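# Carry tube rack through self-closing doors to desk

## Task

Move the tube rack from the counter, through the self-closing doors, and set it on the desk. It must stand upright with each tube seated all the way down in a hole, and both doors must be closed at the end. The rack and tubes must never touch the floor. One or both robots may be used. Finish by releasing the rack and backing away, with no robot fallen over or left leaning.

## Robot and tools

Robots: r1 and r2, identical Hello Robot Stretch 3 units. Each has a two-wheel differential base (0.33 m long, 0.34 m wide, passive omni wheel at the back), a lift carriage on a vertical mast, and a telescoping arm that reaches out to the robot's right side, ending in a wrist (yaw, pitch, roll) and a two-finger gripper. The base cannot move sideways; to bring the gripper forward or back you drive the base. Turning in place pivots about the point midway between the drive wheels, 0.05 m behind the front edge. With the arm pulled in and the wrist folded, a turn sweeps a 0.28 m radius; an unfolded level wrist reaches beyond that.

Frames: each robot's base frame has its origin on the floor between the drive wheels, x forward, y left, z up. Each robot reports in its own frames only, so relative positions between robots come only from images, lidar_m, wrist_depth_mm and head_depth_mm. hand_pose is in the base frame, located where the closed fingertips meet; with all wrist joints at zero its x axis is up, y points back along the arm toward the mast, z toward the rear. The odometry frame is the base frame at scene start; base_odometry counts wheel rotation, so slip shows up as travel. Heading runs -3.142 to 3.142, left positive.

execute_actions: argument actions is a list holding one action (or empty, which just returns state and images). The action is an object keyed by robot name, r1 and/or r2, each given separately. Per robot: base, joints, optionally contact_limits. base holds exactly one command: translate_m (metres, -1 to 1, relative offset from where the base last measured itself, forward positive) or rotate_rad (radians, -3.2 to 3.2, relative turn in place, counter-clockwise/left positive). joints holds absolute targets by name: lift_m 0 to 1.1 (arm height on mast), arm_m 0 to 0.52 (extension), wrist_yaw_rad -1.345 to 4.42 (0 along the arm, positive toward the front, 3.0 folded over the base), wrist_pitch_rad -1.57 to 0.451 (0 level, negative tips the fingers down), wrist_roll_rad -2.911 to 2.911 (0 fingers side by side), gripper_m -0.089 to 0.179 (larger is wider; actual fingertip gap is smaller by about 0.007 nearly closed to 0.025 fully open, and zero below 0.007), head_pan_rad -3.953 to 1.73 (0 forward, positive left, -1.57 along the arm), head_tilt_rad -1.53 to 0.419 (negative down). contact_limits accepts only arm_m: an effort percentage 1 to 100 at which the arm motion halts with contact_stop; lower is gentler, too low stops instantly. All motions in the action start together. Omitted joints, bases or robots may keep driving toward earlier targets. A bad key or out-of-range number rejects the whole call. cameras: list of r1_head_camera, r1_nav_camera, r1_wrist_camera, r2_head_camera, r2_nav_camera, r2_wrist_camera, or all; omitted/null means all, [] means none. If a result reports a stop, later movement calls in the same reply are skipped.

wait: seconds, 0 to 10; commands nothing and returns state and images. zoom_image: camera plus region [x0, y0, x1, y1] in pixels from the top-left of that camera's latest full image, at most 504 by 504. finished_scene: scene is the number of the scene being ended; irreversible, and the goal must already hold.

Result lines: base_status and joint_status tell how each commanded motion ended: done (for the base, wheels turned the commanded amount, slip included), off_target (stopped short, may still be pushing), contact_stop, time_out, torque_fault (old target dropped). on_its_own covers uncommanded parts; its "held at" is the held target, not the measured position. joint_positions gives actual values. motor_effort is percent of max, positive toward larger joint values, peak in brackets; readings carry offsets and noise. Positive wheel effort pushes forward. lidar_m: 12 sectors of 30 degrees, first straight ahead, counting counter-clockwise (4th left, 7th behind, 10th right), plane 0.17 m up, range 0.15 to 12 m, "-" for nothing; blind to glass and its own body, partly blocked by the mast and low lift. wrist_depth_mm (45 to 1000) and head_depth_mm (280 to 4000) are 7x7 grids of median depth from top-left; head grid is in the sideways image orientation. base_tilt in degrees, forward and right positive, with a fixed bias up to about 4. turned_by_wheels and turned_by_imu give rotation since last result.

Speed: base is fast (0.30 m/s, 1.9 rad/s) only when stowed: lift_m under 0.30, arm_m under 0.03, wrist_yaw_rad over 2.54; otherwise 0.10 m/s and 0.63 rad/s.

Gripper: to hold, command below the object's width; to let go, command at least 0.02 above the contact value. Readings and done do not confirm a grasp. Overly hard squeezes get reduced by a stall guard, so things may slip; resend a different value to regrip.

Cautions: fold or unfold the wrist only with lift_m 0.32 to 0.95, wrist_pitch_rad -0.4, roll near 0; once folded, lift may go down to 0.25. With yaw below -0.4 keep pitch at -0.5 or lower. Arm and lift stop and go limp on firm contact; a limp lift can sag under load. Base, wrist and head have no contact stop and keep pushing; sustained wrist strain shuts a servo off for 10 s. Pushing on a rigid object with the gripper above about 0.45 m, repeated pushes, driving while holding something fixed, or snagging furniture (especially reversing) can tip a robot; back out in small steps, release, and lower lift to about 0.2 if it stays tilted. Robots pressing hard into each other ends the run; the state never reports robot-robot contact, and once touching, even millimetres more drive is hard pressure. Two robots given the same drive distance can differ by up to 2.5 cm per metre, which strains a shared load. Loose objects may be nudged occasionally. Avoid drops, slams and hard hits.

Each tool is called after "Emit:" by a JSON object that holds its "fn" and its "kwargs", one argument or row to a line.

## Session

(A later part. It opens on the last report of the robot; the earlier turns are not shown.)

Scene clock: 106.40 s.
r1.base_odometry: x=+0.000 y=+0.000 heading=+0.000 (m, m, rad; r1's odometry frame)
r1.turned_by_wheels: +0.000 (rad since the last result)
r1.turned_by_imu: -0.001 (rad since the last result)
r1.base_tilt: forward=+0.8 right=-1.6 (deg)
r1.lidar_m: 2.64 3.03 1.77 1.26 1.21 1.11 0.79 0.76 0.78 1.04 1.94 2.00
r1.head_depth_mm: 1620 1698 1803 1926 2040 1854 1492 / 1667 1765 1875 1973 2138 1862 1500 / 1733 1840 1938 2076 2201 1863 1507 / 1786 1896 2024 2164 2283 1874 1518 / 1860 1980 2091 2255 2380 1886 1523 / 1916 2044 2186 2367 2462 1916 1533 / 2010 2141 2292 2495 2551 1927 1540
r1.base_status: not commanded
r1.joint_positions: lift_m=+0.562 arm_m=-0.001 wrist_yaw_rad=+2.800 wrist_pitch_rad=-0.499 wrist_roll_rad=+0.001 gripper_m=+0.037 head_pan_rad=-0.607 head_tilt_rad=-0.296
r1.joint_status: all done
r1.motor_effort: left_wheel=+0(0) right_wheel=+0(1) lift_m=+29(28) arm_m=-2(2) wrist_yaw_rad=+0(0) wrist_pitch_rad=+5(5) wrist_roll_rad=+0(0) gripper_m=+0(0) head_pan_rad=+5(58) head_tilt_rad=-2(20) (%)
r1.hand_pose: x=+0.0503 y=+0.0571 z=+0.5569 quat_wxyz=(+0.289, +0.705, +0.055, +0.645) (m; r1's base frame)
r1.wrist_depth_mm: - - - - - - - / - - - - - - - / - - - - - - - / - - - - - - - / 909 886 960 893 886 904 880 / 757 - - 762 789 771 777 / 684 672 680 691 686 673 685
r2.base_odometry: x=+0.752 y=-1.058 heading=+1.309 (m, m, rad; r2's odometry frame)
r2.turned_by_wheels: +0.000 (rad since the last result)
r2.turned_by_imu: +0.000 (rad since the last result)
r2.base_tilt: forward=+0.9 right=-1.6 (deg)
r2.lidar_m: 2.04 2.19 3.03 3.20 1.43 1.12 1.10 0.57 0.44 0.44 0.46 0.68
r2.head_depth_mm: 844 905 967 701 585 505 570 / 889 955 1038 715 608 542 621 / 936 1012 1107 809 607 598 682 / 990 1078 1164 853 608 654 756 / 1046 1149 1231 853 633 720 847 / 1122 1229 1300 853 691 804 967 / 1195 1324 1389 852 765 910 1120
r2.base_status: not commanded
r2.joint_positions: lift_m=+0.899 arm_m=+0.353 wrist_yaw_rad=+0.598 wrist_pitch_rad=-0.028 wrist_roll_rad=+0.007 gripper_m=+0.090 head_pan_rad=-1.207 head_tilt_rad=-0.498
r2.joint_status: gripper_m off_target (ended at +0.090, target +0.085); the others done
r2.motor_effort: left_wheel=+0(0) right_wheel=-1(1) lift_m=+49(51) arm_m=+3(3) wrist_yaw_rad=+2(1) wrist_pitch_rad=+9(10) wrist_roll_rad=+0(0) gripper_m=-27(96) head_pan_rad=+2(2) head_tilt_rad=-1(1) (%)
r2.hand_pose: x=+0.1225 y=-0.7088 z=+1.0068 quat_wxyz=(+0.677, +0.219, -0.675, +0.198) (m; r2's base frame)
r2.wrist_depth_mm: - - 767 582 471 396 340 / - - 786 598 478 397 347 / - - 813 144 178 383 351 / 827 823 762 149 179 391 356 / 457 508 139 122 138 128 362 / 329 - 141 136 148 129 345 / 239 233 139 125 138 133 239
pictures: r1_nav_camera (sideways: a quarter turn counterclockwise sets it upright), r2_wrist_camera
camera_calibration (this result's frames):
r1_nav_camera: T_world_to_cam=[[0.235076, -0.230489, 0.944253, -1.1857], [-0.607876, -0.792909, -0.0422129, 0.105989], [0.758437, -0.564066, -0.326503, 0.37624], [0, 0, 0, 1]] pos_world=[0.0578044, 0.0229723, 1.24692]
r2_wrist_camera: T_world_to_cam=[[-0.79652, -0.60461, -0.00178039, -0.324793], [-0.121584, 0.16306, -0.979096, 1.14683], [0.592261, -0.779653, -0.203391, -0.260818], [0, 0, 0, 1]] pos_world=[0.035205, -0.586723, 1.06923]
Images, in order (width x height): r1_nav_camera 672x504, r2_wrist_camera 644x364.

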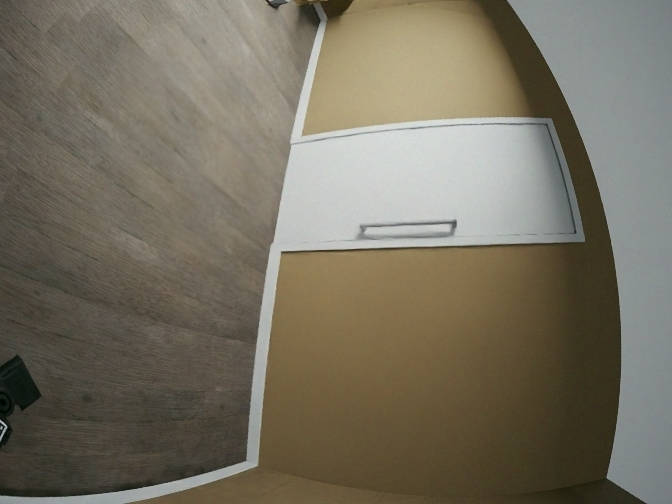

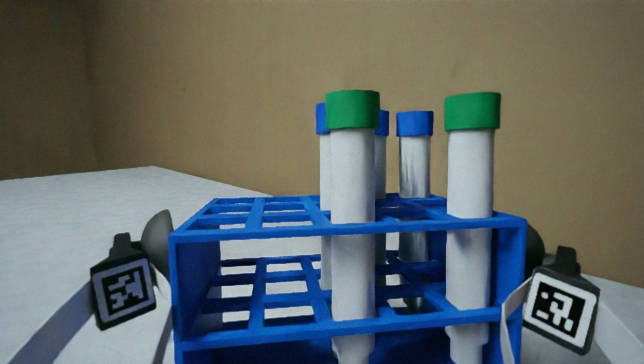

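Emit:
{"fn": "execute_actions", "kwargs": {
  "actions": [
    {"r1":{"base":{"rotate_rad":-0.263},"joints":{"wrist_yaw_rad":3.0,"wrist_pitch_rad":-0.4,"head_pan_rad":0}},"r2":{"joints":{"arm_m":0.0,"lift_m":0.95}}}
  ],
  "cameras": []
}}

Emit:
{"fn": "execute_actions", "kwargs": {
  "actions": [
    {"r1":{"base":{"translate_m":1.0},"joints":{"lift_m":0.27}}}
  ],
  "cameras": []
}}

Emit:
{"fn": "execute_actions", "kwargs": {
  "actions": [
    {"r1":{"base":{"translate_m":0.5}}}
  ],
  "cameras": []
}}

Emit:
{"fn": "execute_actions", "kwargs": {
  "actions": [
    {"r1":{"base":{"rotate_rad":-0.52}}}
  ],
  "cameras": ["r1_nav_camera","r1_head_camera","r2_nav_camera"]
}}

Scene clock: 120.33 s.
r1.base_odometry: x=+0.000 y=+0.000 heading=-0.263 (m, m, rad; r1's odometry frame)
r1.turned_by_wheels: -0.263 (rad since the last result)
r1.turned_by_imu: -0.265 (rad since the last result)
r1.base_tilt: forward=+0.8 right=-1.4 (deg)
r1.lidar_m: 2.20 2.96 2.59 1.42 1.20 1.20 0.90 0.76 0.76 0.86 1.43 1.94
r1.head_depth_mm: 1786 1881 1960 2084 2190 1855 1492 / 1903 2006 2118 2264 2340 1860 1497 / 2043 2150 2305 2453 2464 1869 1500 / 2188 2364 2483 2670 2501 1890 1512 / 2390 2566 2756 2948 2502 1894 1521 / 2598 2783 3022 3269 2547 1900 1533 / 2866 3105 3382 3580 2572 1920 1541
r1.base_status: done
r1.joint_positions: lift_m=+0.562 arm_m=-0.001 wrist_yaw_rad=+2.997 wrist_pitch_rad=-0.421 wrist_roll_rad=+0.001 gripper_m=+0.037 head_pan_rad=-0.007 head_tilt_rad=-0.296
r1.joint_status: all done
r1.motor_effort: left_wheel=+2(6) right_wheel=-2(3) lift_m=+28(28) arm_m=-2(2) wrist_yaw_rad=+2(4) wrist_pitch_rad=+8(8) wrist_roll_rad=+0(0) gripper_m=+0(0) head_pan_rad=+5(48) head_tilt_rad=-2(3) (%)
r1.hand_pose: x=+0.0110 y=+0.0776 z=+0.5738 quat_wxyz=(+0.198, +0.700, +0.098, +0.679) (m; r1's base frame)
r1.wrist_depth_mm: 924 - - - - - - / - - - - - - - / - - - - - - - / - - - - - - - / 983 956 - 945 995 979 960 / 825 804 - 835 831 793 822 / 721 735 715 713 720 701 706
r2.base_odometry: x=+0.752 y=-1.058 heading=+1.309 (m, m, rad; r2's odometry frame)
r2.turned_by_wheels: +0.000 (rad since the last result)
r2.turned_by_imu: -0.001 (rad since the last result)
r2.base_tilt: forward=+1.0 right=-1.7 (deg)
r2.lidar_m: 2.04 2.18 3.02 3.17 1.44 1.12 1.10 0.57 0.44 0.44 0.47 0.68
r2.head_depth_mm: 843 906 980 855 635 - - / 886 959 1040 766 381 - - / 937 1015 1107 414 374 609 689 / 990 1077 1165 851 386 668 755 / 1053 1146 1228 852 661 721 847 / 1115 1228 1309 852 691 804 967 / 1198 1320 1388 852 766 911 1120
r2.base_status: not commanded
r2.joint_positions: lift_m=+0.949 arm_m=+0.002 wrist_yaw_rad=+0.599 wrist_pitch_rad=-0.029 wrist_roll_rad=+0.007 gripper_m=+0.108 head_pan_rad=-1.207 head_tilt_rad=-0.498
r2.joint_status: all done
joint sent to its limit — the command would take r2.arm_m past its lower limit, so that joint was sent only as far as its limit.
r2.on_its_own: gripper_m is held at +0.107, not at your +0.085, by its stall guard, which is not easing now
r2.motor_effort: left_wheel=+0(1) right_wheel=-1(1) lift_m=+49(54) arm_m=-2(2) wrist_yaw_rad=+1(2) wrist_pitch_rad=+9(10) wrist_roll_rad=+0(0) gripper_m=-21(20) head_pan_rad=+2(1) head_tilt_rad=-1(1) (%)
r2.hand_pose: x=+0.1226 y=-0.3585 z=+1.0566 quat_wxyz=(+0.677, +0.219, -0.675, +0.198) (m; r2's base frame)
r2.wrist_depth_mm: - - - - 823 690 595 / - - - - 847 696 600 / - - - 144 179 680 613 / - - - 148 180 705 628 / - 726 143 122 176 128 613 / - - 152 135 150 128 447 / - 710 140 122 156 131 313
pictures: none
No camera images: the call's "cameras" was empty. Leave "cameras" out to get every camera's image.

Scene clock: 126.97 s.
r1.base_odometry: x=+0.966 y=-0.260 heading=-0.263 (m, m, rad; r1's odometry frame)
r1.turned_by_wheels: +0.000 (rad since the last result)
r1.turned_by_imu: +0.008 (rad since the last result)
r1.base_tilt: forward=+0.8 right=-1.4 (deg)
r1.lidar_m: 1.38 2.24 2.71 2.27 1.93 1.93 1.70 1.44 1.44 1.42 1.21 1.20
r1.head_depth_mm: 1111 1169 1231 1301 1384 1479 1494 / 1189 1253 1321 1408 1509 1607 1497 / 1270 1349 1428 1530 1647 1741 1499 / 1364 1455 1561 1669 1807 1861 1518 / 1491 1599 1712 1860 2028 1902 1524 / 1623 1757 1915 2078 2269 1899 1526 / 1805 1942 2147 2362 2451 1915 1536
r1.base_status: done
r1.joint_positions: lift_m=+0.271 arm_m=-0.001 wrist_yaw_rad=+2.998 wrist_pitch_rad=-0.420 wrist_roll_rad=+0.001 gripper_m=+0.037 head_pan_rad=-0.007 head_tilt_rad=-0.297
r1.joint_status: all done
r1.motor_effort: left_wheel=+1(10) right_wheel=-1(3) lift_m=+14(24) arm_m=-1(2) wrist_yaw_rad=+2(2) wrist_pitch_rad=+8(8) wrist_roll_rad=+0(0) gripper_m=+0(0) head_pan_rad=+4(5) head_tilt_rad=-2(3) (%)
r1.hand_pose: x=+0.0107 y=+0.0778 z=+0.2828 quat_wxyz=(+0.197, +0.700, +0.098, +0.679) (m; r1's base frame)
r1.wrist_depth_mm: - - - - - - - / - - - - - - - / 862 - 852 840 842 860 862 / 673 654 684 686 670 664 679 / 558 555 - 569 571 562 555 / 473 489 - - 475 477 465 / - - - - 411 414 414
r2.base_odometry: x=+0.752 y=-1.058 heading=+1.309 (m, m, rad; r2's odometry frame)
r2.turned_by_wheels: +0.000 (rad since the last result)
r2.turned_by_imu: +0.000 (rad since the last result)
r2.base_tilt: forward=+1.0 right=-1.7 (deg)
r2.lidar_m: 2.04 2.17 3.20 2.22 1.44 1.12 1.10 0.57 0.44 0.44 0.47 0.68
r2.head_depth_mm: 844 909 982 856 636 - - / 888 959 1039 766 382 - - / 933 1015 1104 414 375 609 689 / 991 1076 1163 853 386 667 756 / 1051 1148 1236 852 662 722 849 / 1117 1235 1301 853 692 806 967 / 1195 1323 1392 852 768 911 1121
r2.base_status: not commanded
r2.joint_positions: lift_m=+0.949 arm_m=+0.002 wrist_yaw_rad=+0.599 wrist_pitch_rad=-0.029 wrist_roll_rad=+0.007 gripper_m=+0.108 head_pan_rad=-1.207 head_tilt_rad=-0.498
r2.joint_status: not commanded
r2.on_its_own: gripper_m is held at +0.107, not at your +0.085, by its stall guard, which is not easing now
r2.motor_effort: left_wheel=+1(0) right_wheel=-1(1) lift_m=+49(49) arm_m=-3(2) wrist_yaw_rad=+2(1) wrist_pitch_rad=+10(10) wrist_roll_rad=+0(0) gripper_m=-20(20) head_pan_rad=+2(3) head_tilt_rad=-1(1) (%)
r2.hand_pose: x=+0.1226 y=-0.3585 z=+1.0566 quat_wxyz=(+0.677, +0.219, -0.675, +0.198) (m; r2's base frame)
r2.wrist_depth_mm: - - - - 815 682 594 / - - - - 829 697 606 / - - - 144 180 679 609 / - - - 148 179 701 626 / - 711 142 122 176 128 612 / - - 152 135 150 129 450 / - 709 141 122 156 131 314
pictures: none
No camera images: the call's "cameras" was empty. Leave "cameras" out to get every camera's image.

Scene clock: 130.20 s.
r1.base_odometry: x=+1.449 y=-0.390 heading=-0.263 (m, m, rad; r1's odometry frame)
r1.turned_by_wheels: +0.000 (rad since the last result)
r1.turned_by_imu: +0.004 (rad since the last result)
r1.base_tilt: forward=+0.8 right=-1.5 (deg)
r1.lidar_m: 0.97 1.65 1.79 2.69 2.29 2.29 2.10 1.79 1.78 1.00 0.85 0.85
r1.head_depth_mm: 773 810 856 903 961 1024 1096 / 825 871 919 981 1044 1120 1206 / 885 939 998 1064 1142 1234 1340 / 951 1008 1080 1161 1256 1358 1452 / 1036 1114 1199 1302 1413 1554 1519 / 1136 1225 1335 1457 1608 1741 1536 / 1251 1365 1496 1652 1846 1895 1540
r1.base_status: done
r1.joint_positions: lift_m=+0.271 arm_m=-0.001 wrist_yaw_rad=+2.998 wrist_pitch_rad=-0.420 wrist_roll_rad=+0.001 gripper_m=+0.037 head_pan_rad=-0.007 head_tilt_rad=-0.297
r1.joint_status: not commanded
r1.motor_effort: left_wheel=+0(9) right_wheel=+0(5) lift_m=+13(13) arm_m=-2(1) wrist_yaw_rad=+1(1) wrist_pitch_rad=+8(8) wrist_roll_rad=+0(0) gripper_m=-1(1) head_pan_rad=+5(5) head_tilt_rad=-2(2) (%)
r1.hand_pose: x=+0.0107 y=+0.0778 z=+0.2828 quat_wxyz=(+0.197, +0.700, +0.098, +0.679) (m; r1's base frame)
r1.wrist_depth_mm: - - - - - - - / - - - - - - - / 859 - 840 858 859 861 847 / 678 645 676 674 676 662 679 / 558 556 - 557 557 562 563 / 482 493 - - 474 467 468 / - - - - 413 414 411
r2.base_odometry: x=+0.752 y=-1.058 heading=+1.309 (m, m, rad; r2's odometry frame)
r2.turned_by_wheels: +0.000 (rad since the last result)
r2.turned_by_imu: +0.000 (rad since the last result)
r2.base_tilt: forward=+1.1 right=-1.6 (deg)
r2.lidar_m: 2.04 2.18 3.20 1.86 1.43 1.12 1.10 0.57 0.44 0.44 0.47 0.68
r2.head_depth_mm: 845 908 982 855 634 - - / 889 959 1040 764 381 - - / 936 1017 1107 414 375 608 689 / 991 1075 1167 854 386 667 755 / 1051 1152 1231 854 662 722 846 / 1117 1231 1306 852 691 804 965 / 1199 1330 1391 850 766 912 1119
r2.base_status: not commanded
r2.joint_positions: lift_m=+0.949 arm_m=+0.002 wrist_yaw_rad=+0.599 wrist_pitch_rad=-0.029 wrist_roll_rad=+0.007 gripper_m=+0.108 head_pan_rad=-1.207 head_tilt_rad=-0.498
r2.joint_status: not commanded
r2.on_its_own: gripper_m is held at +0.107, not at your +0.085, by its stall guard, which is not easing now
r2.motor_effort: left_wheel=+1(0) right_wheel=+0(1) lift_m=+49(49) arm_m=-2(2) wrist_yaw_rad=+3(1) wrist_pitch_rad=+10(10) wrist_roll_rad=+0(0) gripper_m=-21(21) head_pan_rad=+3(3) head_tilt_rad=-1(1) (%)
r2.hand_pose: x=+0.1226 y=-0.3585 z=+1.0566 quat_wxyz=(+0.677, +0.219, -0.675, +0.198) (m; r2's base frame)
r2.wrist_depth_mm: - - - - 821 691 602 / - - - - 843 681 609 / - - - 144 180 679 613 / - - - 148 180 694 634 / - 715 143 122 177 128 611 / - - 153 135 150 129 448 / - 718 141 122 156 131 314
pictures: none
No camera images: the call's "cameras" was empty. Leave "cameras" out to get every camera's image.

Scene clock: 131.83 s.
r1.base_odometry: x=+1.449 y=-0.390 heading=-0.783 (m, m, rad; r1's odometry frame)
r1.turned_by_wheels: -0.520 (rad since the last result)
r1.turned_by_imu: -0.518 (rad since the last result)
r1.base_tilt: forward=+0.8 right=-1.5 (deg)
r1.lidar_m: 0.85 0.97 1.65 1.79 2.69 2.30 2.29 2.09 1.79 1.76 0.99 0.85
r1.head_depth_mm: 684 723 763 809 856 932 1008 / 697 737 783 834 893 959 1040 / 711 752 800 851 915 984 1065 / 724 767 817 872 935 1013 1100 / 738 784 833 895 959 1038 1132 / 754 801 855 913 986 1068 1167 / 768 819 873 937 1009 1097 1199
r1.base_status: done
r1.joint_positions: lift_m=+0.271 arm_m=-0.001 wrist_yaw_rad=+2.998 wrist_pitch_rad=-0.420 wrist_roll_rad=+0.001 gripper_m=+0.037 head_pan_rad=-0.007 head_tilt_rad=-0.297
r1.joint_status: not commanded
r1.motor_effort: left_wheel=+2(8) right_wheel=+0(5) lift_m=+13(13) arm_m=-1(2) wrist_yaw_rad=+1(1) wrist_pitch_rad=+7(7) wrist_roll_rad=+0(0) gripper_m=+0(0) head_pan_rad=+4(4) head_tilt_rad=-1(1) (%)
r1.hand_pose: x=+0.0107 y=+0.0778 z=+0.2828 quat_wxyz=(+0.197, +0.700, +0.098, +0.679) (m; r1's base frame)
r1.wrist_depth_mm: - - - - - - - / - - - - - - - / 861 - 833 856 853 845 844 / 683 645 667 661 661 673 686 / 562 561 - 557 568 555 552 / 477 491 - - 477 481 473 / - - - - 414 404 412
r2.base_odometry: x=+0.752 y=-1.058 heading=+1.309 (m, m, rad; r2's odometry frame)
r2.turned_by_wheels: +0.000 (rad since the last result)
r2.turned_by_imu: +0.000 (rad since the last result)
r2.base_tilt: forward=+1.0 right=-1.6 (deg)
r2.lidar_m: 2.04 2.19 3.21 1.80 1.43 1.12 1.10 0.57 0.44 0.44 0.47 0.68
r2.head_depth_mm: 845 908 981 854 636 - - / 890 956 1038 766 382 - - / 937 1015 1105 413 374 608 688 / 990 1077 1163 854 386 667 756 / 1050 1149 1230 853 661 723 848 / 1115 1229 1307 853 692 804 965 / 1192 1318 1387 849 766 911 1118
r2.base_status: not commanded
r2.joint_positions: lift_m=+0.949 arm_m=+0.002 wrist_yaw_rad=+0.599 wrist_pitch_rad=-0.029 wrist_roll_rad=+0.007 gripper_m=+0.108 head_pan_rad=-1.207 head_tilt_rad=-0.498
r2.joint_status: not commanded
r2.on_its_own: gripper_m is held at +0.107, not at your +0.085, by its stall guard, which is not easing now
r2.motor_effort: left_wheel=+0(1) right_wheel=-1(1) lift_m=+49(49) arm_m=-3(2) wrist_yaw_rad=+1(1) wrist_pitch_rad=+10(9) wrist_roll_rad=+0(0) gripper_m=-20(20) head_pan_rad=+3(3) head_tilt_rad=-1(1) (%)
r2.hand_pose: x=+0.1226 y=-0.3585 z=+1.0566 quat_wxyz=(+0.677, +0.219, -0.675, +0.198) (m; r2's base frame)
r2.wrist_depth_mm: - - - - 827 697 600 / - - - - 837 686 604 / - - - 144 179 686 617 / - - - 148 179 692 627 / - 711 143 122 177 128 609 / - - 152 135 150 128 450 / - 716 141 122 156 131 314
pictures: r1_head_camera (sideways: a quarter turn clockwise sets it upright), r1_nav_camera (sideways: a quarter turn counterclockwise sets it upright), r2_nav_camera (sideways: a quarter turn counterclockwise sets it upright)
camera_calibration (this result's frames):
r1_head_camera: T_world_to_cam=[[-0.323162, 0.0328872, -0.945772, 1.25408], [0.00751172, 0.999454, 0.0321872, -0.0412721], [0.946314, 0.00329728, -0.323232, 0.374156], [0, 0, 0, 1]] pos_world=[0.0515121, -0.00122736, 1.30834]
r1_nav_camera: T_world_to_cam=[[0.325419, -0.0574014, 0.943826, -1.18569], [-0.053727, -0.997666, -0.0421514, 0.102528], [0.944042, -0.036992, -0.327744, 0.376722], [0, 0, 0, 1]] pos_world=[0.0357147, 0.0481644, 1.24688]
r2_nav_camera: T_world_to_cam=[[0.174591, -0.43414, 0.883765, -1.11406], [-0.935128, -0.354146, 0.0107667, 0.0493555], [0.308308, -0.828313, -0.467807, 0.566371], [0, 0, 0, 1]] pos_world=[0.0660413, 0.00295353, 1.24899]
Images, in order (width x height): r1_head_camera 896x504, r1_nav_camera 672x504, r2_nav_camera 672x504.

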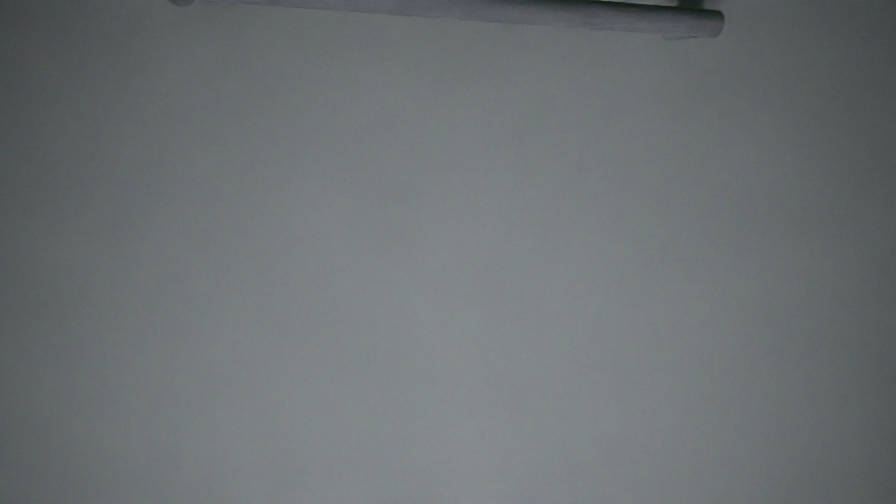

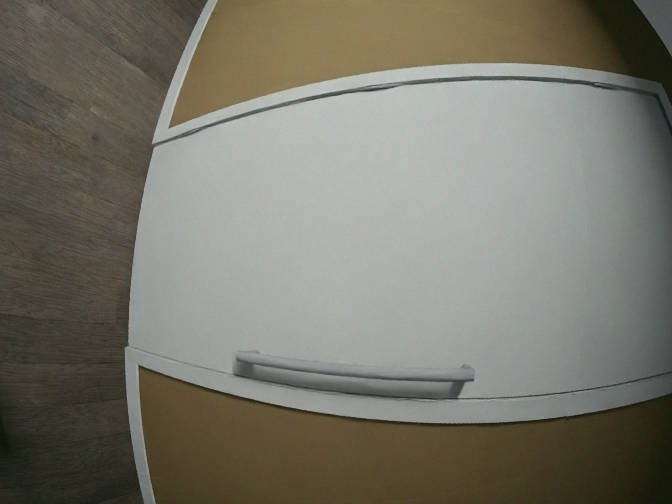

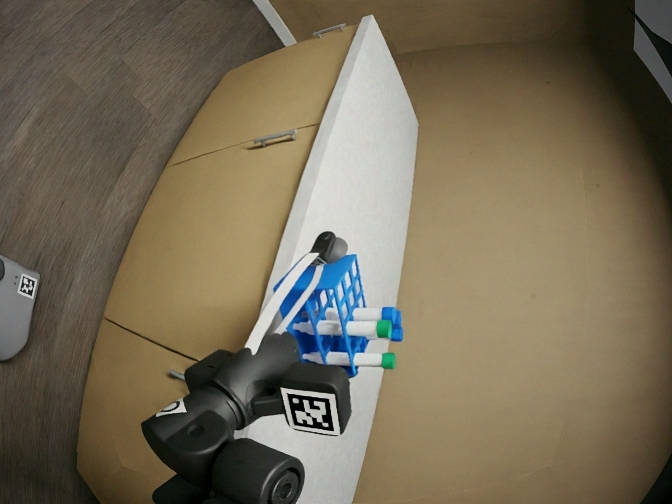

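Emit:
{"fn": "execute_actions", "kwargs": {
  "actions": [
    {"r1":{"base":{"rotate_rad":0.8}}}
  ],
  "cameras": []
}}

Emit:
{"fn": "execute_actions", "kwargs": {
  "actions": [
    {"r1":{"base":{"translate_m":0.676},"joints":{"lift_m":0.7}}}
  ],
  "cameras": []
}}

Emit:
{"fn": "execute_actions", "kwargs": {
  "actions": [
    {"r1":{"base":{"rotate_rad":-1.06},"joints":{"head_pan_rad":-0.6,"head_tilt_rad":-0.5}}}
  ],
  "cameras": ["r1_nav_camera"]
}}

Scene clock: 176.57 s.
r1.base_odometry: x=+1.449 y=-0.390 heading=+0.017 (m, m, rad; r1's odometry frame)
r1.turned_by_wheels: +0.800 (rad since the last result)
r1.turned_by_imu: +0.795 (rad since the last result)
r1.base_tilt: forward=+0.8 right=-1.5 (deg)
r1.lidar_m: 1.20 1.79 2.45 2.38 2.30 2.37 1.86 1.79 1.21 0.88 0.85 0.88
r1.head_depth_mm: 934 982 1035 1089 1155 1231 1312 / 1047 1104 1164 1240 1322 1410 1433 / 1183 1246 1332 1426 1526 1656 1513 / 1342 1436 1552 1676 1816 1822 1515 / 1570 1687 1848 2020 2213 1895 1528 / 1865 2055 2279 2571 2550 1914 1530 / 2314 2623 2800 2970 2545 1927 1540
r1.base_status: done
r1.joint_positions: lift_m=+0.271 arm_m=-0.001 wrist_yaw_rad=+2.998 wrist_pitch_rad=-0.420 wrist_roll_rad=+0.001 gripper_m=+0.037 head_pan_rad=-0.007 head_tilt_rad=-0.297
r1.joint_status: not commanded
r1.motor_effort: left_wheel=-2(8) right_wheel=+2(6) lift_m=+13(13) arm_m=-1(2) wrist_yaw_rad=+1(1) wrist_pitch_rad=+7(8) wrist_roll_rad=+0(0) gripper_m=+0(0) head_pan_rad=+5(5) head_tilt_rad=-1(2) (%)
r1.hand_pose: x=+0.0107 y=+0.0778 z=+0.2828 quat_wxyz=(+0.197, +0.700, +0.098, +0.679) (m; r1's base frame)
r1.wrist_depth_mm: - - - - - - - / - - - - - - - / 851 - 860 861 877 863 832 / 689 651 672 675 674 676 669 / 556 564 - 565 569 551 549 / 479 497 - - 473 471 475 / - - - - 418 411 411
r2.base_odometry: x=+0.752 y=-1.058 heading=+1.309 (m, m, rad; r2's odometry frame)
r2.turned_by_wheels: +0.000 (rad since the last result)
r2.turned_by_imu: +0.000 (rad since the last result)
r2.base_tilt: forward=+1.0 right=-1.6 (deg)
r2.lidar_m: 2.04 2.18 3.20 1.90 1.43 1.12 1.10 0.57 0.44 0.44 0.46 0.68
r2.head_depth_mm: 846 909 981 855 634 - - / 888 955 1039 765 381 - - / 937 1015 1106 414 374 608 690 / 991 1078 1164 853 386 667 755 / 1048 1148 1234 853 662 721 848 / 1117 1234 1304 851 692 805 965 / 1194 1329 1387 849 767 910 1117
r2.base_status: not commanded
r2.joint_positions: lift_m=+0.949 arm_m=+0.002 wrist_yaw_rad=+0.599 wrist_pitch_rad=-0.029 wrist_roll_rad=+0.007 gripper_m=+0.108 head_pan_rad=-1.207 head_tilt_rad=-0.498
r2.joint_status: not commanded
r2.on_its_own: gripper_m is held at +0.107, not at your +0.085, by its stall guard, which is not easing now
r2.motor_effort: left_wheel=+1(1) right_wheel=-1(1) lift_m=+49(49) arm_m=-3(2) wrist_yaw_rad=+1(1) wrist_pitch_rad=+10(10) wrist_roll_rad=+0(0) gripper_m=-20(20) head_pan_rad=+4(4) head_tilt_rad=-1(1) (%)
r2.hand_pose: x=+0.1226 y=-0.3585 z=+1.0566 quat_wxyz=(+0.677, +0.219, -0.675, +0.198) (m; r2's base frame)
r2.wrist_depth_mm: - - - - 828 698 594 / - - - - 841 691 604 / - - - 144 180 677 619 / - - - 148 179 699 626 / - 714 143 122 177 128 609 / - - 153 135 150 129 452 / - 714 141 122 156 131 312
pictures: none
No camera images: the call's "cameras" was empty. Leave "cameras" out to get every camera's image.

Scene clock: 184.60 s.
r1.base_odometry: x=+2.124 y=-0.378 heading=+0.017 (m, m, rad; r1's odometry frame)
r1.turned_by_wheels: +0.000 (rad since the last result)
r1.turned_by_imu: +0.005 (rad since the last result)
r1.base_tilt: forward=+0.7 right=-1.6 (deg)
r1.lidar_m: 0.73 1.79 1.30 2.51 2.65 2.74 2.46 1.97 0.73 0.53 0.51 0.53
r1.head_depth_mm: 561 588 615 649 688 727 776 / 624 656 692 735 781 836 901 / 701 745 790 846 912 984 1072 / 802 856 922 999 1085 1196 1328 / 935 1015 1105 1221 1351 1522 1488 / 1119 1236 1374 1556 1780 1843 1527 / 1398 1585 1831 2142 2344 1927 1541
r1.base_status: done
r1.joint_positions: lift_m=+0.699 arm_m=-0.001 wrist_yaw_rad=+2.999 wrist_pitch_rad=-0.420 wrist_roll_rad=+0.001 gripper_m=+0.037 head_pan_rad=-0.007 head_tilt_rad=-0.297
r1.joint_status: all done
r1.motor_effort: left_wheel=-2(10) right_wheel=+2(8) lift_m=+40(41) arm_m=-2(2) wrist_yaw_rad=+1(1) wrist_pitch_rad=+7(8) wrist_roll_rad=+0(0) gripper_m=-1(0) head_pan_rad=+4(4) head_tilt_rad=-2(2) (%)
r1.hand_pose: x=+0.0107 y=+0.0778 z=+0.7117 quat_wxyz=(+0.197, +0.700, +0.098, +0.679) (m; r1's base frame)
r1.wrist_depth_mm: - - - - - - - / - - - - - - - / - - - - - - - / - - - - - - - / - - - - - - - / 990 - - - 981 976 977 / 866 886 844 833 849 866 862
r2.base_odometry: x=+0.752 y=-1.058 heading=+1.309 (m, m, rad; r2's odometry frame)
r2.turned_by_wheels: +0.000 (rad since the last result)
r2.turned_by_imu: -0.001 (rad since the last result)
r2.base_tilt: forward=+1.0 right=-1.6 (deg)
r2.lidar_m: 2.04 2.19 3.22 1.38 1.43 1.12 1.10 0.57 0.44 0.44 0.47 0.68
r2.head_depth_mm: 846 908 981 855 634 - - / 889 957 1036 765 381 - - / 935 1014 1105 414 374 609 689 / 992 1080 1162 852 386 667 755 / 1049 1151 1232 853 661 723 847 / 1118 1227 1304 851 691 806 964 / 1197 1329 1390 851 766 912 1119
r2.base_status: not commanded
r2.joint_positions: lift_m=+0.949 arm_m=+0.002 wrist_yaw_rad=+0.599 wrist_pitch_rad=-0.029 wrist_roll_rad=+0.007 gripper_m=+0.108 head_pan_rad=-1.207 head_tilt_rad=-0.498
r2.joint_status: not commanded
r2.on_its_own: gripper_m is held at +0.107, not at your +0.085, by its stall guard, which is not easing now
r2.motor_effort: left_wheel=+0(0) right_wheel=-1(1) lift_m=+49(49) arm_m=-2(4) wrist_yaw_rad=+1(1) wrist_pitch_rad=+10(10) wrist_roll_rad=+0(0) gripper_m=-20(20) head_pan_rad=+3(2) head_tilt_rad=-1(1) (%)
r2.hand_pose: x=+0.1226 y=-0.3585 z=+1.0566 quat_wxyz=(+0.677, +0.219, -0.675, +0.198) (m; r2's base frame)
r2.wrist_depth_mm: - - - - 826 695 590 / - - - - 830 701 611 / - - - 144 179 676 614 / - - - 149 179 693 627 / - 720 143 122 177 128 607 / - - 153 135 150 129 448 / - 710 141 122 156 131 314
pictures: none
No camera images: the call's "cameras" was empty. Leave "cameras" out to get every camera's image.

Scene clock: 187.27 s.
r1.base_odometry: x=+2.124 y=-0.378 heading=-1.043 (m, m, rad; r1's odometry frame)
r1.turned_by_wheels: -1.060 (rad since the last result)
r1.turned_by_imu: -1.058 (rad since the last result)
r1.base_tilt: forward=+0.7 right=-1.4 (deg)
r1.lidar_m: 0.51 0.52 0.71 1.78 1.83 2.48 2.63 2.72 2.47 2.09 0.73 0.53
r1.head_depth_mm: 645 715 804 878 1054 1251 1291 / 596 654 729 816 936 1089 1236 / 552 603 666 739 835 955 1115 / 516 560 611 674 752 848 976 / 484 522 566 621 685 764 864 / 455 488 527 573 629 694 776 / 432 460 493 535 582 639 706
r1.base_status: done
r1.joint_positions: lift_m=+0.699 arm_m=-0.001 wrist_yaw_rad=+2.999 wrist_pitch_rad=-0.420 wrist_roll_rad=+0.001 gripper_m=+0.037 head_pan_rad=-0.593 head_tilt_rad=-0.493
r1.joint_status: all done
r1.motor_effort: left_wheel=+2(6) right_wheel=-1(2) lift_m=+39(40) arm_m=-2(2) wrist_yaw_rad=+1(1) wrist_pitch_rad=+7(7) wrist_roll_rad=+0(0) gripper_m=+0(0) head_pan_rad=-5(48) head_tilt_rad=-4(27) (%)
r1.hand_pose: x=+0.0107 y=+0.0778 z=+0.7117 quat_wxyz=(+0.197, +0.700, +0.098, +0.679) (m; r1's base frame)
r1.wrist_depth_mm: - - - - - 690 511 / - - - - - 717 524 / - - - - - 728 528 / - - - - - 764 540 / - - - - - 768 555 / - 981 - - - 797 555 / 858 895 867 867 846 805 552
r2.base_odometry: x=+0.752 y=-1.058 heading=+1.309 (m, m, rad; r2's odometry frame)
r2.turned_by_wheels: +0.000 (rad since the last result)
r2.turned_by_imu: +0.000 (rad since the last result)
r2.base_tilt: forward=+1.0 right=-1.7 (deg)
r2.lidar_m: 2.04 2.18 3.22 3.19 1.29 1.12 1.10 0.57 0.44 0.44 0.46 0.68
r2.head_depth_mm: 845 908 980 857 634 - - / 886 957 1038 765 381 - - / 935 1014 1104 414 375 609 690 / 991 1079 1162 853 386 665 754 / 1051 1150 1231 853 662 723 849 / 1118 1232 1305 851 693 805 963 / 1195 1330 1394 853 766 910 1123
r2.base_status: not commanded
r2.joint_positions: lift_m=+0.949 arm_m=+0.002 wrist_yaw_rad=+0.599 wrist_pitch_rad=-0.029 wrist_roll_rad=+0.007 gripper_m=+0.108 head_pan_rad=-1.207 head_tilt_rad=-0.498
r2.joint_status: not commanded
r2.on_its_own: gripper_m is held at +0.107, not at your +0.085, by its stall guard, which is not easing now
r2.motor_effort: left_wheel=+0(1) right_wheel=-1(1) lift_m=+49(49) arm_m=-2(4) wrist_yaw_rad=+1(1) wrist_pitch_rad=+10(10) wrist_roll_rad=+0(0) gripper_m=-20(21) head_pan_rad=+3(3) head_tilt_rad=-1(1) (%)
r2.hand_pose: x=+0.1226 y=-0.3585 z=+1.0566 quat_wxyz=(+0.677, +0.219, -0.675, +0.198) (m; r2's base frame)
r2.wrist_depth_mm: - - - - 823 695 593 / - - - - 838 702 611 / - - - 144 180 673 618 / - - - 148 179 693 629 / - 714 143 122 177 128 607 / - - 152 135 150 129 447 / - 711 141 122 156 131 316
pictures: r1_nav_camera (sideways: a quarter turn counterclockwise sets it upright)
camera_calibration (this result's frames):
r1_nav_camera: T_world_to_cam=[[0.386755, -0.327104, 0.86222, -1.0796], [-0.602593, -0.797398, -0.0322153, 0.0929314], [0.69807, -0.507108, -0.505508, 0.609546], [0, 0, 0, 1]] pos_world=[0.0480326, 0.0300687, 1.24197]
Images, in order (width x height): r1_nav_camera 672x504.

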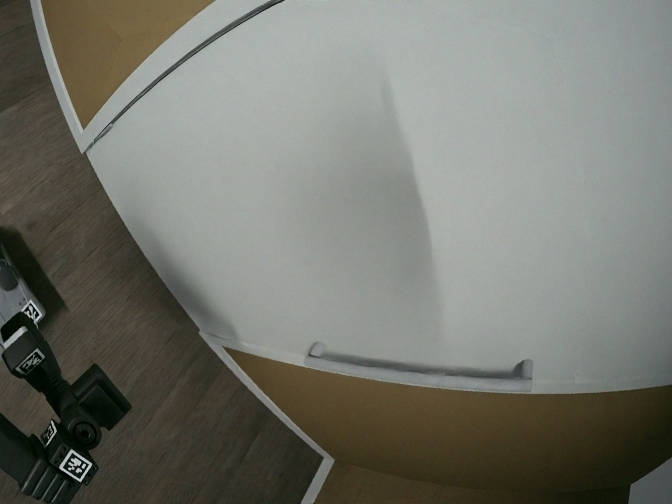

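Emit:
{"fn": "execute_actions", "kwargs": {
  "actions": [
    {"r1":{"joints":{"wrist_yaw_rad":1.57,"gripper_m":0.12,"lift_m":0.8}}}
  ],
  "cameras": []
}}

Emit:
{"fn": "execute_actions", "kwargs": {
  "actions": [
    {"r1":{"joints":{"wrist_pitch_rad":0,"arm_m":0.45}}}
  ],
  "cameras": ["r1_nav_camera","r1_wrist_camera"]
}}

Scene clock: 192.07 s.
r1.base_odometry: x=+2.124 y=-0.378 heading=-1.043 (m, m, rad; r1's odometry frame)
r1.turned_by_wheels: +0.000 (rad since the last result)
r1.turned_by_imu: -0.001 (rad since the last result)
r1.base_tilt: forward=+0.8 right=-1.5 (deg)
r1.lidar_m: 0.51 0.53 0.71 1.78 1.84 2.48 2.63 2.72 2.48 2.09 0.73 0.53
r1.head_depth_mm: 647 716 804 880 1051 1253 1288 / 596 655 726 818 936 1086 1241 / 553 604 664 740 833 954 1114 / 516 560 613 674 753 850 974 / 484 521 567 620 685 764 865 / 455 489 527 574 628 696 779 / 431 460 494 534 582 638 706
r1.base_status: not commanded
r1.joint_positions: lift_m=+0.799 arm_m=-0.001 wrist_yaw_rad=+1.573 wrist_pitch_rad=-0.419 wrist_roll_rad=+0.001 gripper_m=+0.120 head_pan_rad=-0.593 head_tilt_rad=-0.493
r1.joint_status: all done
r1.motor_effort: left_wheel=+2(2) right_wheel=-1(1) lift_m=+40(40) arm_m=-2(2) wrist_yaw_rad=-2(3) wrist_pitch_rad=+7(7) wrist_roll_rad=+0(0) gripper_m=+0(81) head_pan_rad=-4(5) head_tilt_rad=-4(5) (%)
r1.hand_pose: x=+0.2028 y=-0.1437 z=+0.8118 quat_wxyz=(+0.593, +0.594, -0.384, +0.385) (m; r1's base frame)
r1.wrist_depth_mm: 390 390 393 396 407 403 415 / 417 427 432 442 445 439 451 / 457 468 477 481 489 499 505 / 510 523 534 541 542 565 565 / 580 568 600 616 620 624 645 / 676 - 705 703 727 727 738 / 771 787 823 820 818 872 906
r2.base_odometry: x=+0.752 y=-1.058 heading=+1.309 (m, m, rad; r2's odometry frame)
r2.turned_by_wheels: +0.000 (rad since the last result)
r2.turned_by_imu: +0.000 (rad since the last result)
r2.base_tilt: forward=+1.0 right=-1.6 (deg)
r2.lidar_m: 2.04 2.18 3.21 3.18 1.30 1.12 1.10 0.57 0.44 0.44 0.47 0.68
r2.head_depth_mm: 846 905 982 855 635 - - / 888 957 1038 767 382 - - / 933 1013 1105 414 374 608 689 / 989 1075 1164 852 386 667 755 / 1050 1150 1228 852 663 723 848 / 1121 1231 1302 850 692 806 965 / 1194 1331 1386 850 766 908 1120
r2.base_status: not commanded
r2.joint_positions: lift_m=+0.949 arm_m=+0.002 wrist_yaw_rad=+0.599 wrist_pitch_rad=-0.029 wrist_roll_rad=+0.007 gripper_m=+0.108 head_pan_rad=-1.207 head_tilt_rad=-0.498
r2.joint_status: not commanded
r2.on_its_own: gripper_m is held at +0.107, not at your +0.085, by its stall guard, which is not easing now
r2.motor_effort: left_wheel=+1(0) right_wheel=-1(1) lift_m=+48(49) arm_m=-3(2) wrist_yaw_rad=+0(2) wrist_pitch_rad=+10(10) wrist_roll_rad=+0(0) gripper_m=-20(20) head_pan_rad=+2(3) head_tilt_rad=-1(1) (%)
r2.hand_pose: x=+0.1226 y=-0.3585 z=+1.0566 quat_wxyz=(+0.677, +0.219, -0.675, +0.198) (m; r2's base frame)
r2.wrist_depth_mm: - - - - 825 694 597 / - - - - 848 691 610 / - - - 144 180 684 615 / - - - 148 179 699 625 / - 712 143 122 176 128 610 / - - 153 135 150 128 448 / - 718 141 122 156 131 314
pictures: none
No camera images: the call's "cameras" was empty. Leave "cameras" out to get every camera's image.

Scene clock: 196.57 s.
r1.base_odometry: x=+2.124 y=-0.378 heading=-1.043 (m, m, rad; r1's odometry frame)
r1.turned_by_wheels: +0.000 (rad since the last result)
r1.turned_by_imu: -0.001 (rad since the last result)
r1.base_tilt: forward=+0.9 right=-1.5 (deg)
r1.lidar_m: 0.51 0.53 0.71 1.78 1.84 2.49 2.63 2.72 2.46 2.09 0.73 0.53
r1.head_depth_mm: 647 714 802 880 1053 1256 1291 / 596 653 727 818 934 1086 1239 / 552 603 667 740 836 955 1111 / 517 559 612 674 753 850 973 / 484 522 567 621 683 763 862 / 455 489 527 574 629 697 779 / 431 460 494 534 582 638 706
r1.base_status: not commanded
r1.joint_positions: lift_m=+0.799 arm_m=+0.450 wrist_yaw_rad=+1.571 wrist_pitch_rad=-0.024 wrist_roll_rad=+0.001 gripper_m=+0.120 head_pan_rad=-0.593 head_tilt_rad=-0.493
r1.joint_status: all done
r1.motor_effort: left_wheel=+2(2) right_wheel=-1(1) lift_m=+40(40) arm_m=+4(5) wrist_yaw_rad=-1(2) wrist_pitch_rad=+8(9) wrist_roll_rad=+0(0) gripper_m=+0(0) head_pan_rad=-5(4) head_tilt_rad=-5(4) (%)
r1.hand_pose: x=+0.2342 y=-0.5947 z=+0.9080 quat_wxyz=(+0.506, +0.506, -0.494, +0.494) (m; r1's base frame)
r1.wrist_depth_mm: 395 403 404 411 407 412 418 / 411 412 416 431 421 426 440 / 426 428 430 435 436 443 458 / 437 447 452 458 455 461 469 / 456 462 472 471 472 491 498 / 471 - 493 491 485 507 518 / 500 501 515 513 512 536 532
r2.base_odometry: x=+0.752 y=-1.058 heading=+1.309 (m, m, rad; r2's odometry frame)
r2.turned_by_wheels: +0.000 (rad since the last result)
r2.turned_by_imu: +0.000 (rad since the last result)
r2.base_tilt: forward=+1.0 right=-1.7 (deg)
r2.lidar_m: 2.03 2.18 3.22 3.19 1.29 1.12 1.10 0.57 0.44 0.44 0.46 0.68
r2.head_depth_mm: 845 906 980 855 636 - - / 888 957 1039 766 381 - - / 936 1016 1108 414 374 608 688 / 993 1073 1164 853 386 666 756 / 1050 1150 1234 851 662 722 847 / 1115 1229 1309 852 692 807 963 / 1197 1324 1382 848 765 909 1120
r2.base_status: not commanded
r2.joint_positions: lift_m=+0.949 arm_m=+0.002 wrist_yaw_rad=+0.599 wrist_pitch_rad=-0.029 wrist_roll_rad=+0.007 gripper_m=+0.108 head_pan_rad=-1.207 head_tilt_rad=-0.498
r2.joint_status: not commanded
r2.on_its_own: gripper_m is held at +0.107, not at your +0.085, by its stall guard, which is not easing now
r2.motor_effort: left_wheel=+0(0) right_wheel=-1(1) lift_m=+49(49) arm_m=-3(2) wrist_yaw_rad=+1(1) wrist_pitch_rad=+10(9) wrist_roll_rad=+0(0) gripper_m=-20(21) head_pan_rad=+3(2) head_tilt_rad=-1(1) (%)
r2.hand_pose: x=+0.1226 y=-0.3585 z=+1.0566 quat_wxyz=(+0.677, +0.219, -0.675, +0.198) (m; r2's base frame)
r2.wrist_depth_mm: - - - - 820 700 597 / - - - - 841 696 617 / - - - 144 180 682 617 / - - - 148 180 703 627 / - 717 142 122 177 128 611 / - - 152 135 150 129 448 / - 715 141 122 156 131 315
pictures: r1_nav_camera (sideways: a quarter turn counterclockwise sets it upright), r1_wrist_camera
camera_calibration (this result's frames):
r1_nav_camera: T_world_to_cam=[[0.386822, -0.327203, 0.862153, -1.07951], [-0.602667, -0.797342, -0.032208, 0.0929224], [0.697969, -0.507132, -0.505624, 0.609697], [0, 0, 0, 1]] pos_world=[0.0480286, 0.0300695, 1.24197]
r1_wrist_camera: T_world_to_cam=[[-0.0336652, -0.998898, -0.0327039, -0.559458], [-0.250852, 0.0401202, -0.967194, 0.985234], [0.96744, -0.024357, -0.251926, 0.15066], [0, 0, 0, 1]] pos_world=[0.0825588, -0.5947, 0.972571]
Images, in order (width x height): r1_nav_camera 672x504, r1_wrist_camera 644x364.

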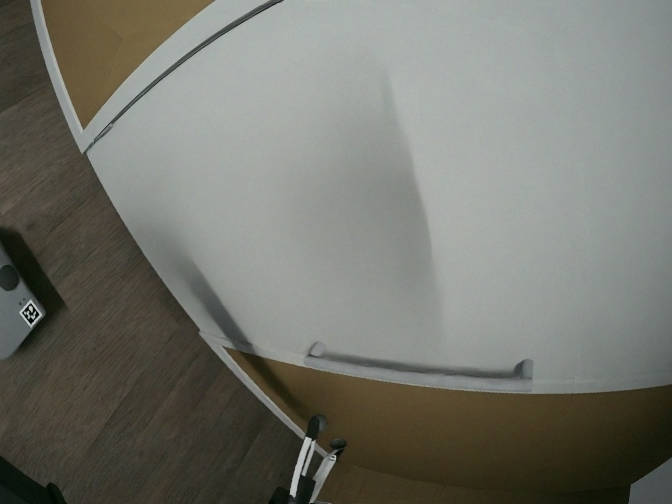

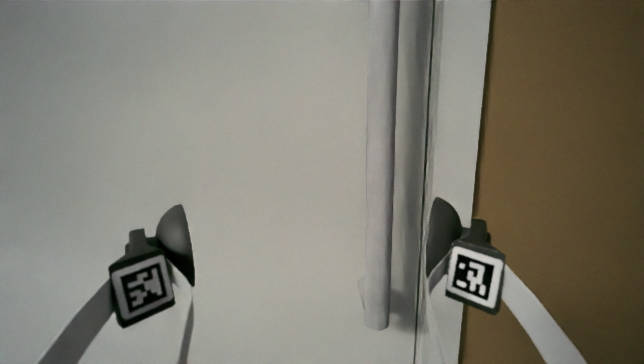

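Emit:
{"fn": "execute_actions", "kwargs": {
  "actions": [
    {"r1":{"base":{"translate_m":0.2},"joints":{"arm_m":0.52,"lift_m":0.72}}}
  ],
  "cameras": ["r1_nav_camera","r1_wrist_camera"]
}}

Scene clock: 205.47 s.
r1.base_odometry: x=+2.225 y=-0.551 heading=-1.043 (m, m, rad; r1's odometry frame)
r1.turned_by_wheels: +0.000 (rad since the last result)
r1.turned_by_imu: +0.000 (rad since the last result)
r1.base_tilt: forward=+0.8 right=-1.5 (deg)
r1.lidar_m: 0.31 0.32 0.43 1.15 1.84 2.50 2.83 2.93 2.46 1.26 0.45 0.32
r1.head_depth_mm: 371 411 462 527 612 730 898 / 342 376 418 471 539 628 749 / 318 347 382 425 479 550 641 / 296 322 352 388 433 489 560 / 284 300 326 357 394 440 497 / - 286 303 330 362 400 448 / - - 287 307 334 368 407
r1.base_status: done
r1.joint_positions: lift_m=+0.721 arm_m=+0.519 wrist_yaw_rad=+1.571 wrist_pitch_rad=-0.023 wrist_roll_rad=+0.001 gripper_m=+0.120 head_pan_rad=-0.593 head_tilt_rad=-0.494
r1.joint_status: all done
r1.motor_effort: left_wheel=+2(6) right_wheel=-1(4) lift_m=+13(36) arm_m=+4(5) wrist_yaw_rad=-1(1) wrist_pitch_rad=+8(9) wrist_roll_rad=+0(0) gripper_m=+1(0) head_pan_rad=-5(4) head_tilt_rad=-4(4) (%)
r1.hand_pose: x=+0.2342 y=-0.6637 z=+0.8292 quat_wxyz=(+0.506, +0.506, -0.494, +0.494) (m; r1's base frame)
r1.wrist_depth_mm: 215 216 218 150 222 214 228 / 224 225 227 155 229 221 235 / 231 234 236 160 238 231 247 / 241 242 245 167 247 239 255 / 249 249 256 176 258 259 265 / 261 - 264 183 269 274 278 / 268 273 278 192 279 274 288
r2.base_odometry: x=+0.752 y=-1.058 heading=+1.309 (m, m, rad; r2's odometry frame)
r2.turned_by_wheels: +0.000 (rad since the last result)
r2.turned_by_imu: +0.000 (rad since the last result)
r2.base_tilt: forward=+1.0 right=-1.7 (deg)
r2.lidar_m: 2.04 2.18 3.22 3.20 1.44 1.12 1.10 0.57 0.44 0.44 0.47 0.68
r2.head_depth_mm: 844 905 979 856 635 - - / 887 957 1038 767 382 - - / 937 1014 1108 414 374 608 689 / 991 1077 1167 853 386 666 756 / 1053 1151 1229 851 662 721 848 / 1118 1227 1302 852 692 803 964 / 1198 1326 1394 851 768 910 1121
r2.base_status: not commanded
r2.joint_positions: lift_m=+0.949 arm_m=+0.002 wrist_yaw_rad=+0.599 wrist_pitch_rad=-0.029 wrist_roll_rad=+0.007 gripper_m=+0.108 head_pan_rad=-1.207 head_tilt_rad=-0.498
r2.joint_status: not commanded
r2.on_its_own: gripper_m is held at +0.107, not at your +0.085, by its stall guard, which is not easing now
r2.motor_effort: left_wheel=+0(1) right_wheel=-1(1) lift_m=+49(49) arm_m=-2(3) wrist_yaw_rad=+0(0) wrist_pitch_rad=+10(10) wrist_roll_rad=+0(0) gripper_m=-20(20) head_pan_rad=+3(1) head_tilt_rad=-1(1) (%)
r2.hand_pose: x=+0.1226 y=-0.3585 z=+1.0566 quat_wxyz=(+0.677, +0.219, -0.675, +0.198) (m; r2's base frame)
r2.wrist_depth_mm: - - - - 812 694 594 / - - - - 839 690 605 / - - - 144 179 683 610 / - - - 148 179 696 622 / - 713 143 122 176 128 602 / - - 153 134 150 129 447 / - 714 141 122 156 131 312
pictures: r1_nav_camera (sideways: a quarter turn counterclockwise sets it upright), r1_wrist_camera
camera_calibration (this result's frames):
r1_nav_camera: T_world_to_cam=[[0.386979, -0.327309, 0.862042, -1.07937], [-0.602673, -0.797339, -0.0321962, 0.0929069], [0.697878, -0.50707, -0.505813, 0.609944], [0, 0, 0, 1]] pos_world=[0.0480177, 0.0300768, 1.24197]
r1_wrist_camera: T_world_to_cam=[[-0.0336542, -0.998898, -0.0327159, -0.631022], [-0.250507, 0.0401204, -0.967283, 0.911821], [0.96753, -0.0243576, -0.251581, 0.128818], [0, 0, 0, 1]] pos_world=[0.0825465, -0.663772, 0.893753]
Images, in order (width x height): r1_nav_camera 672x504, r1_wrist_camera 644x364.

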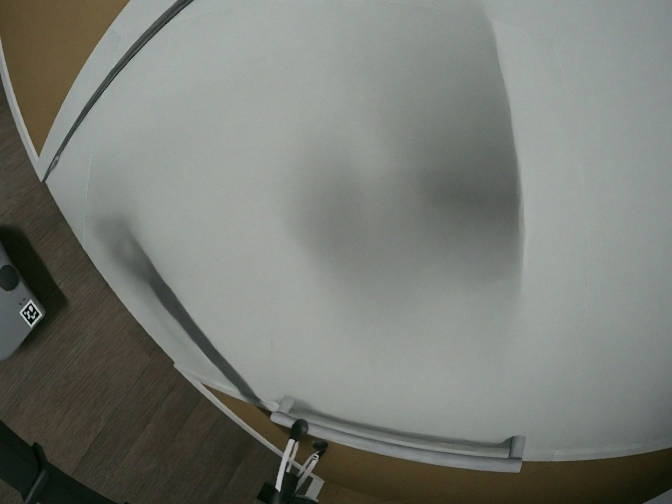

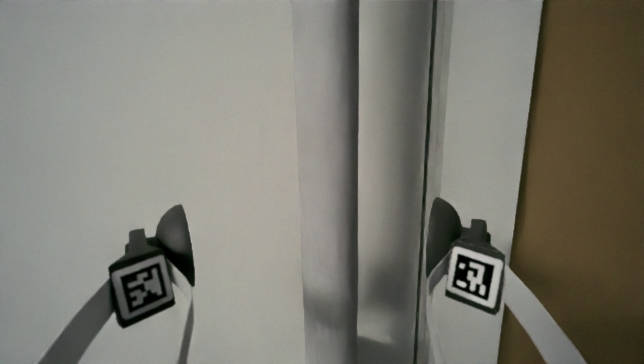

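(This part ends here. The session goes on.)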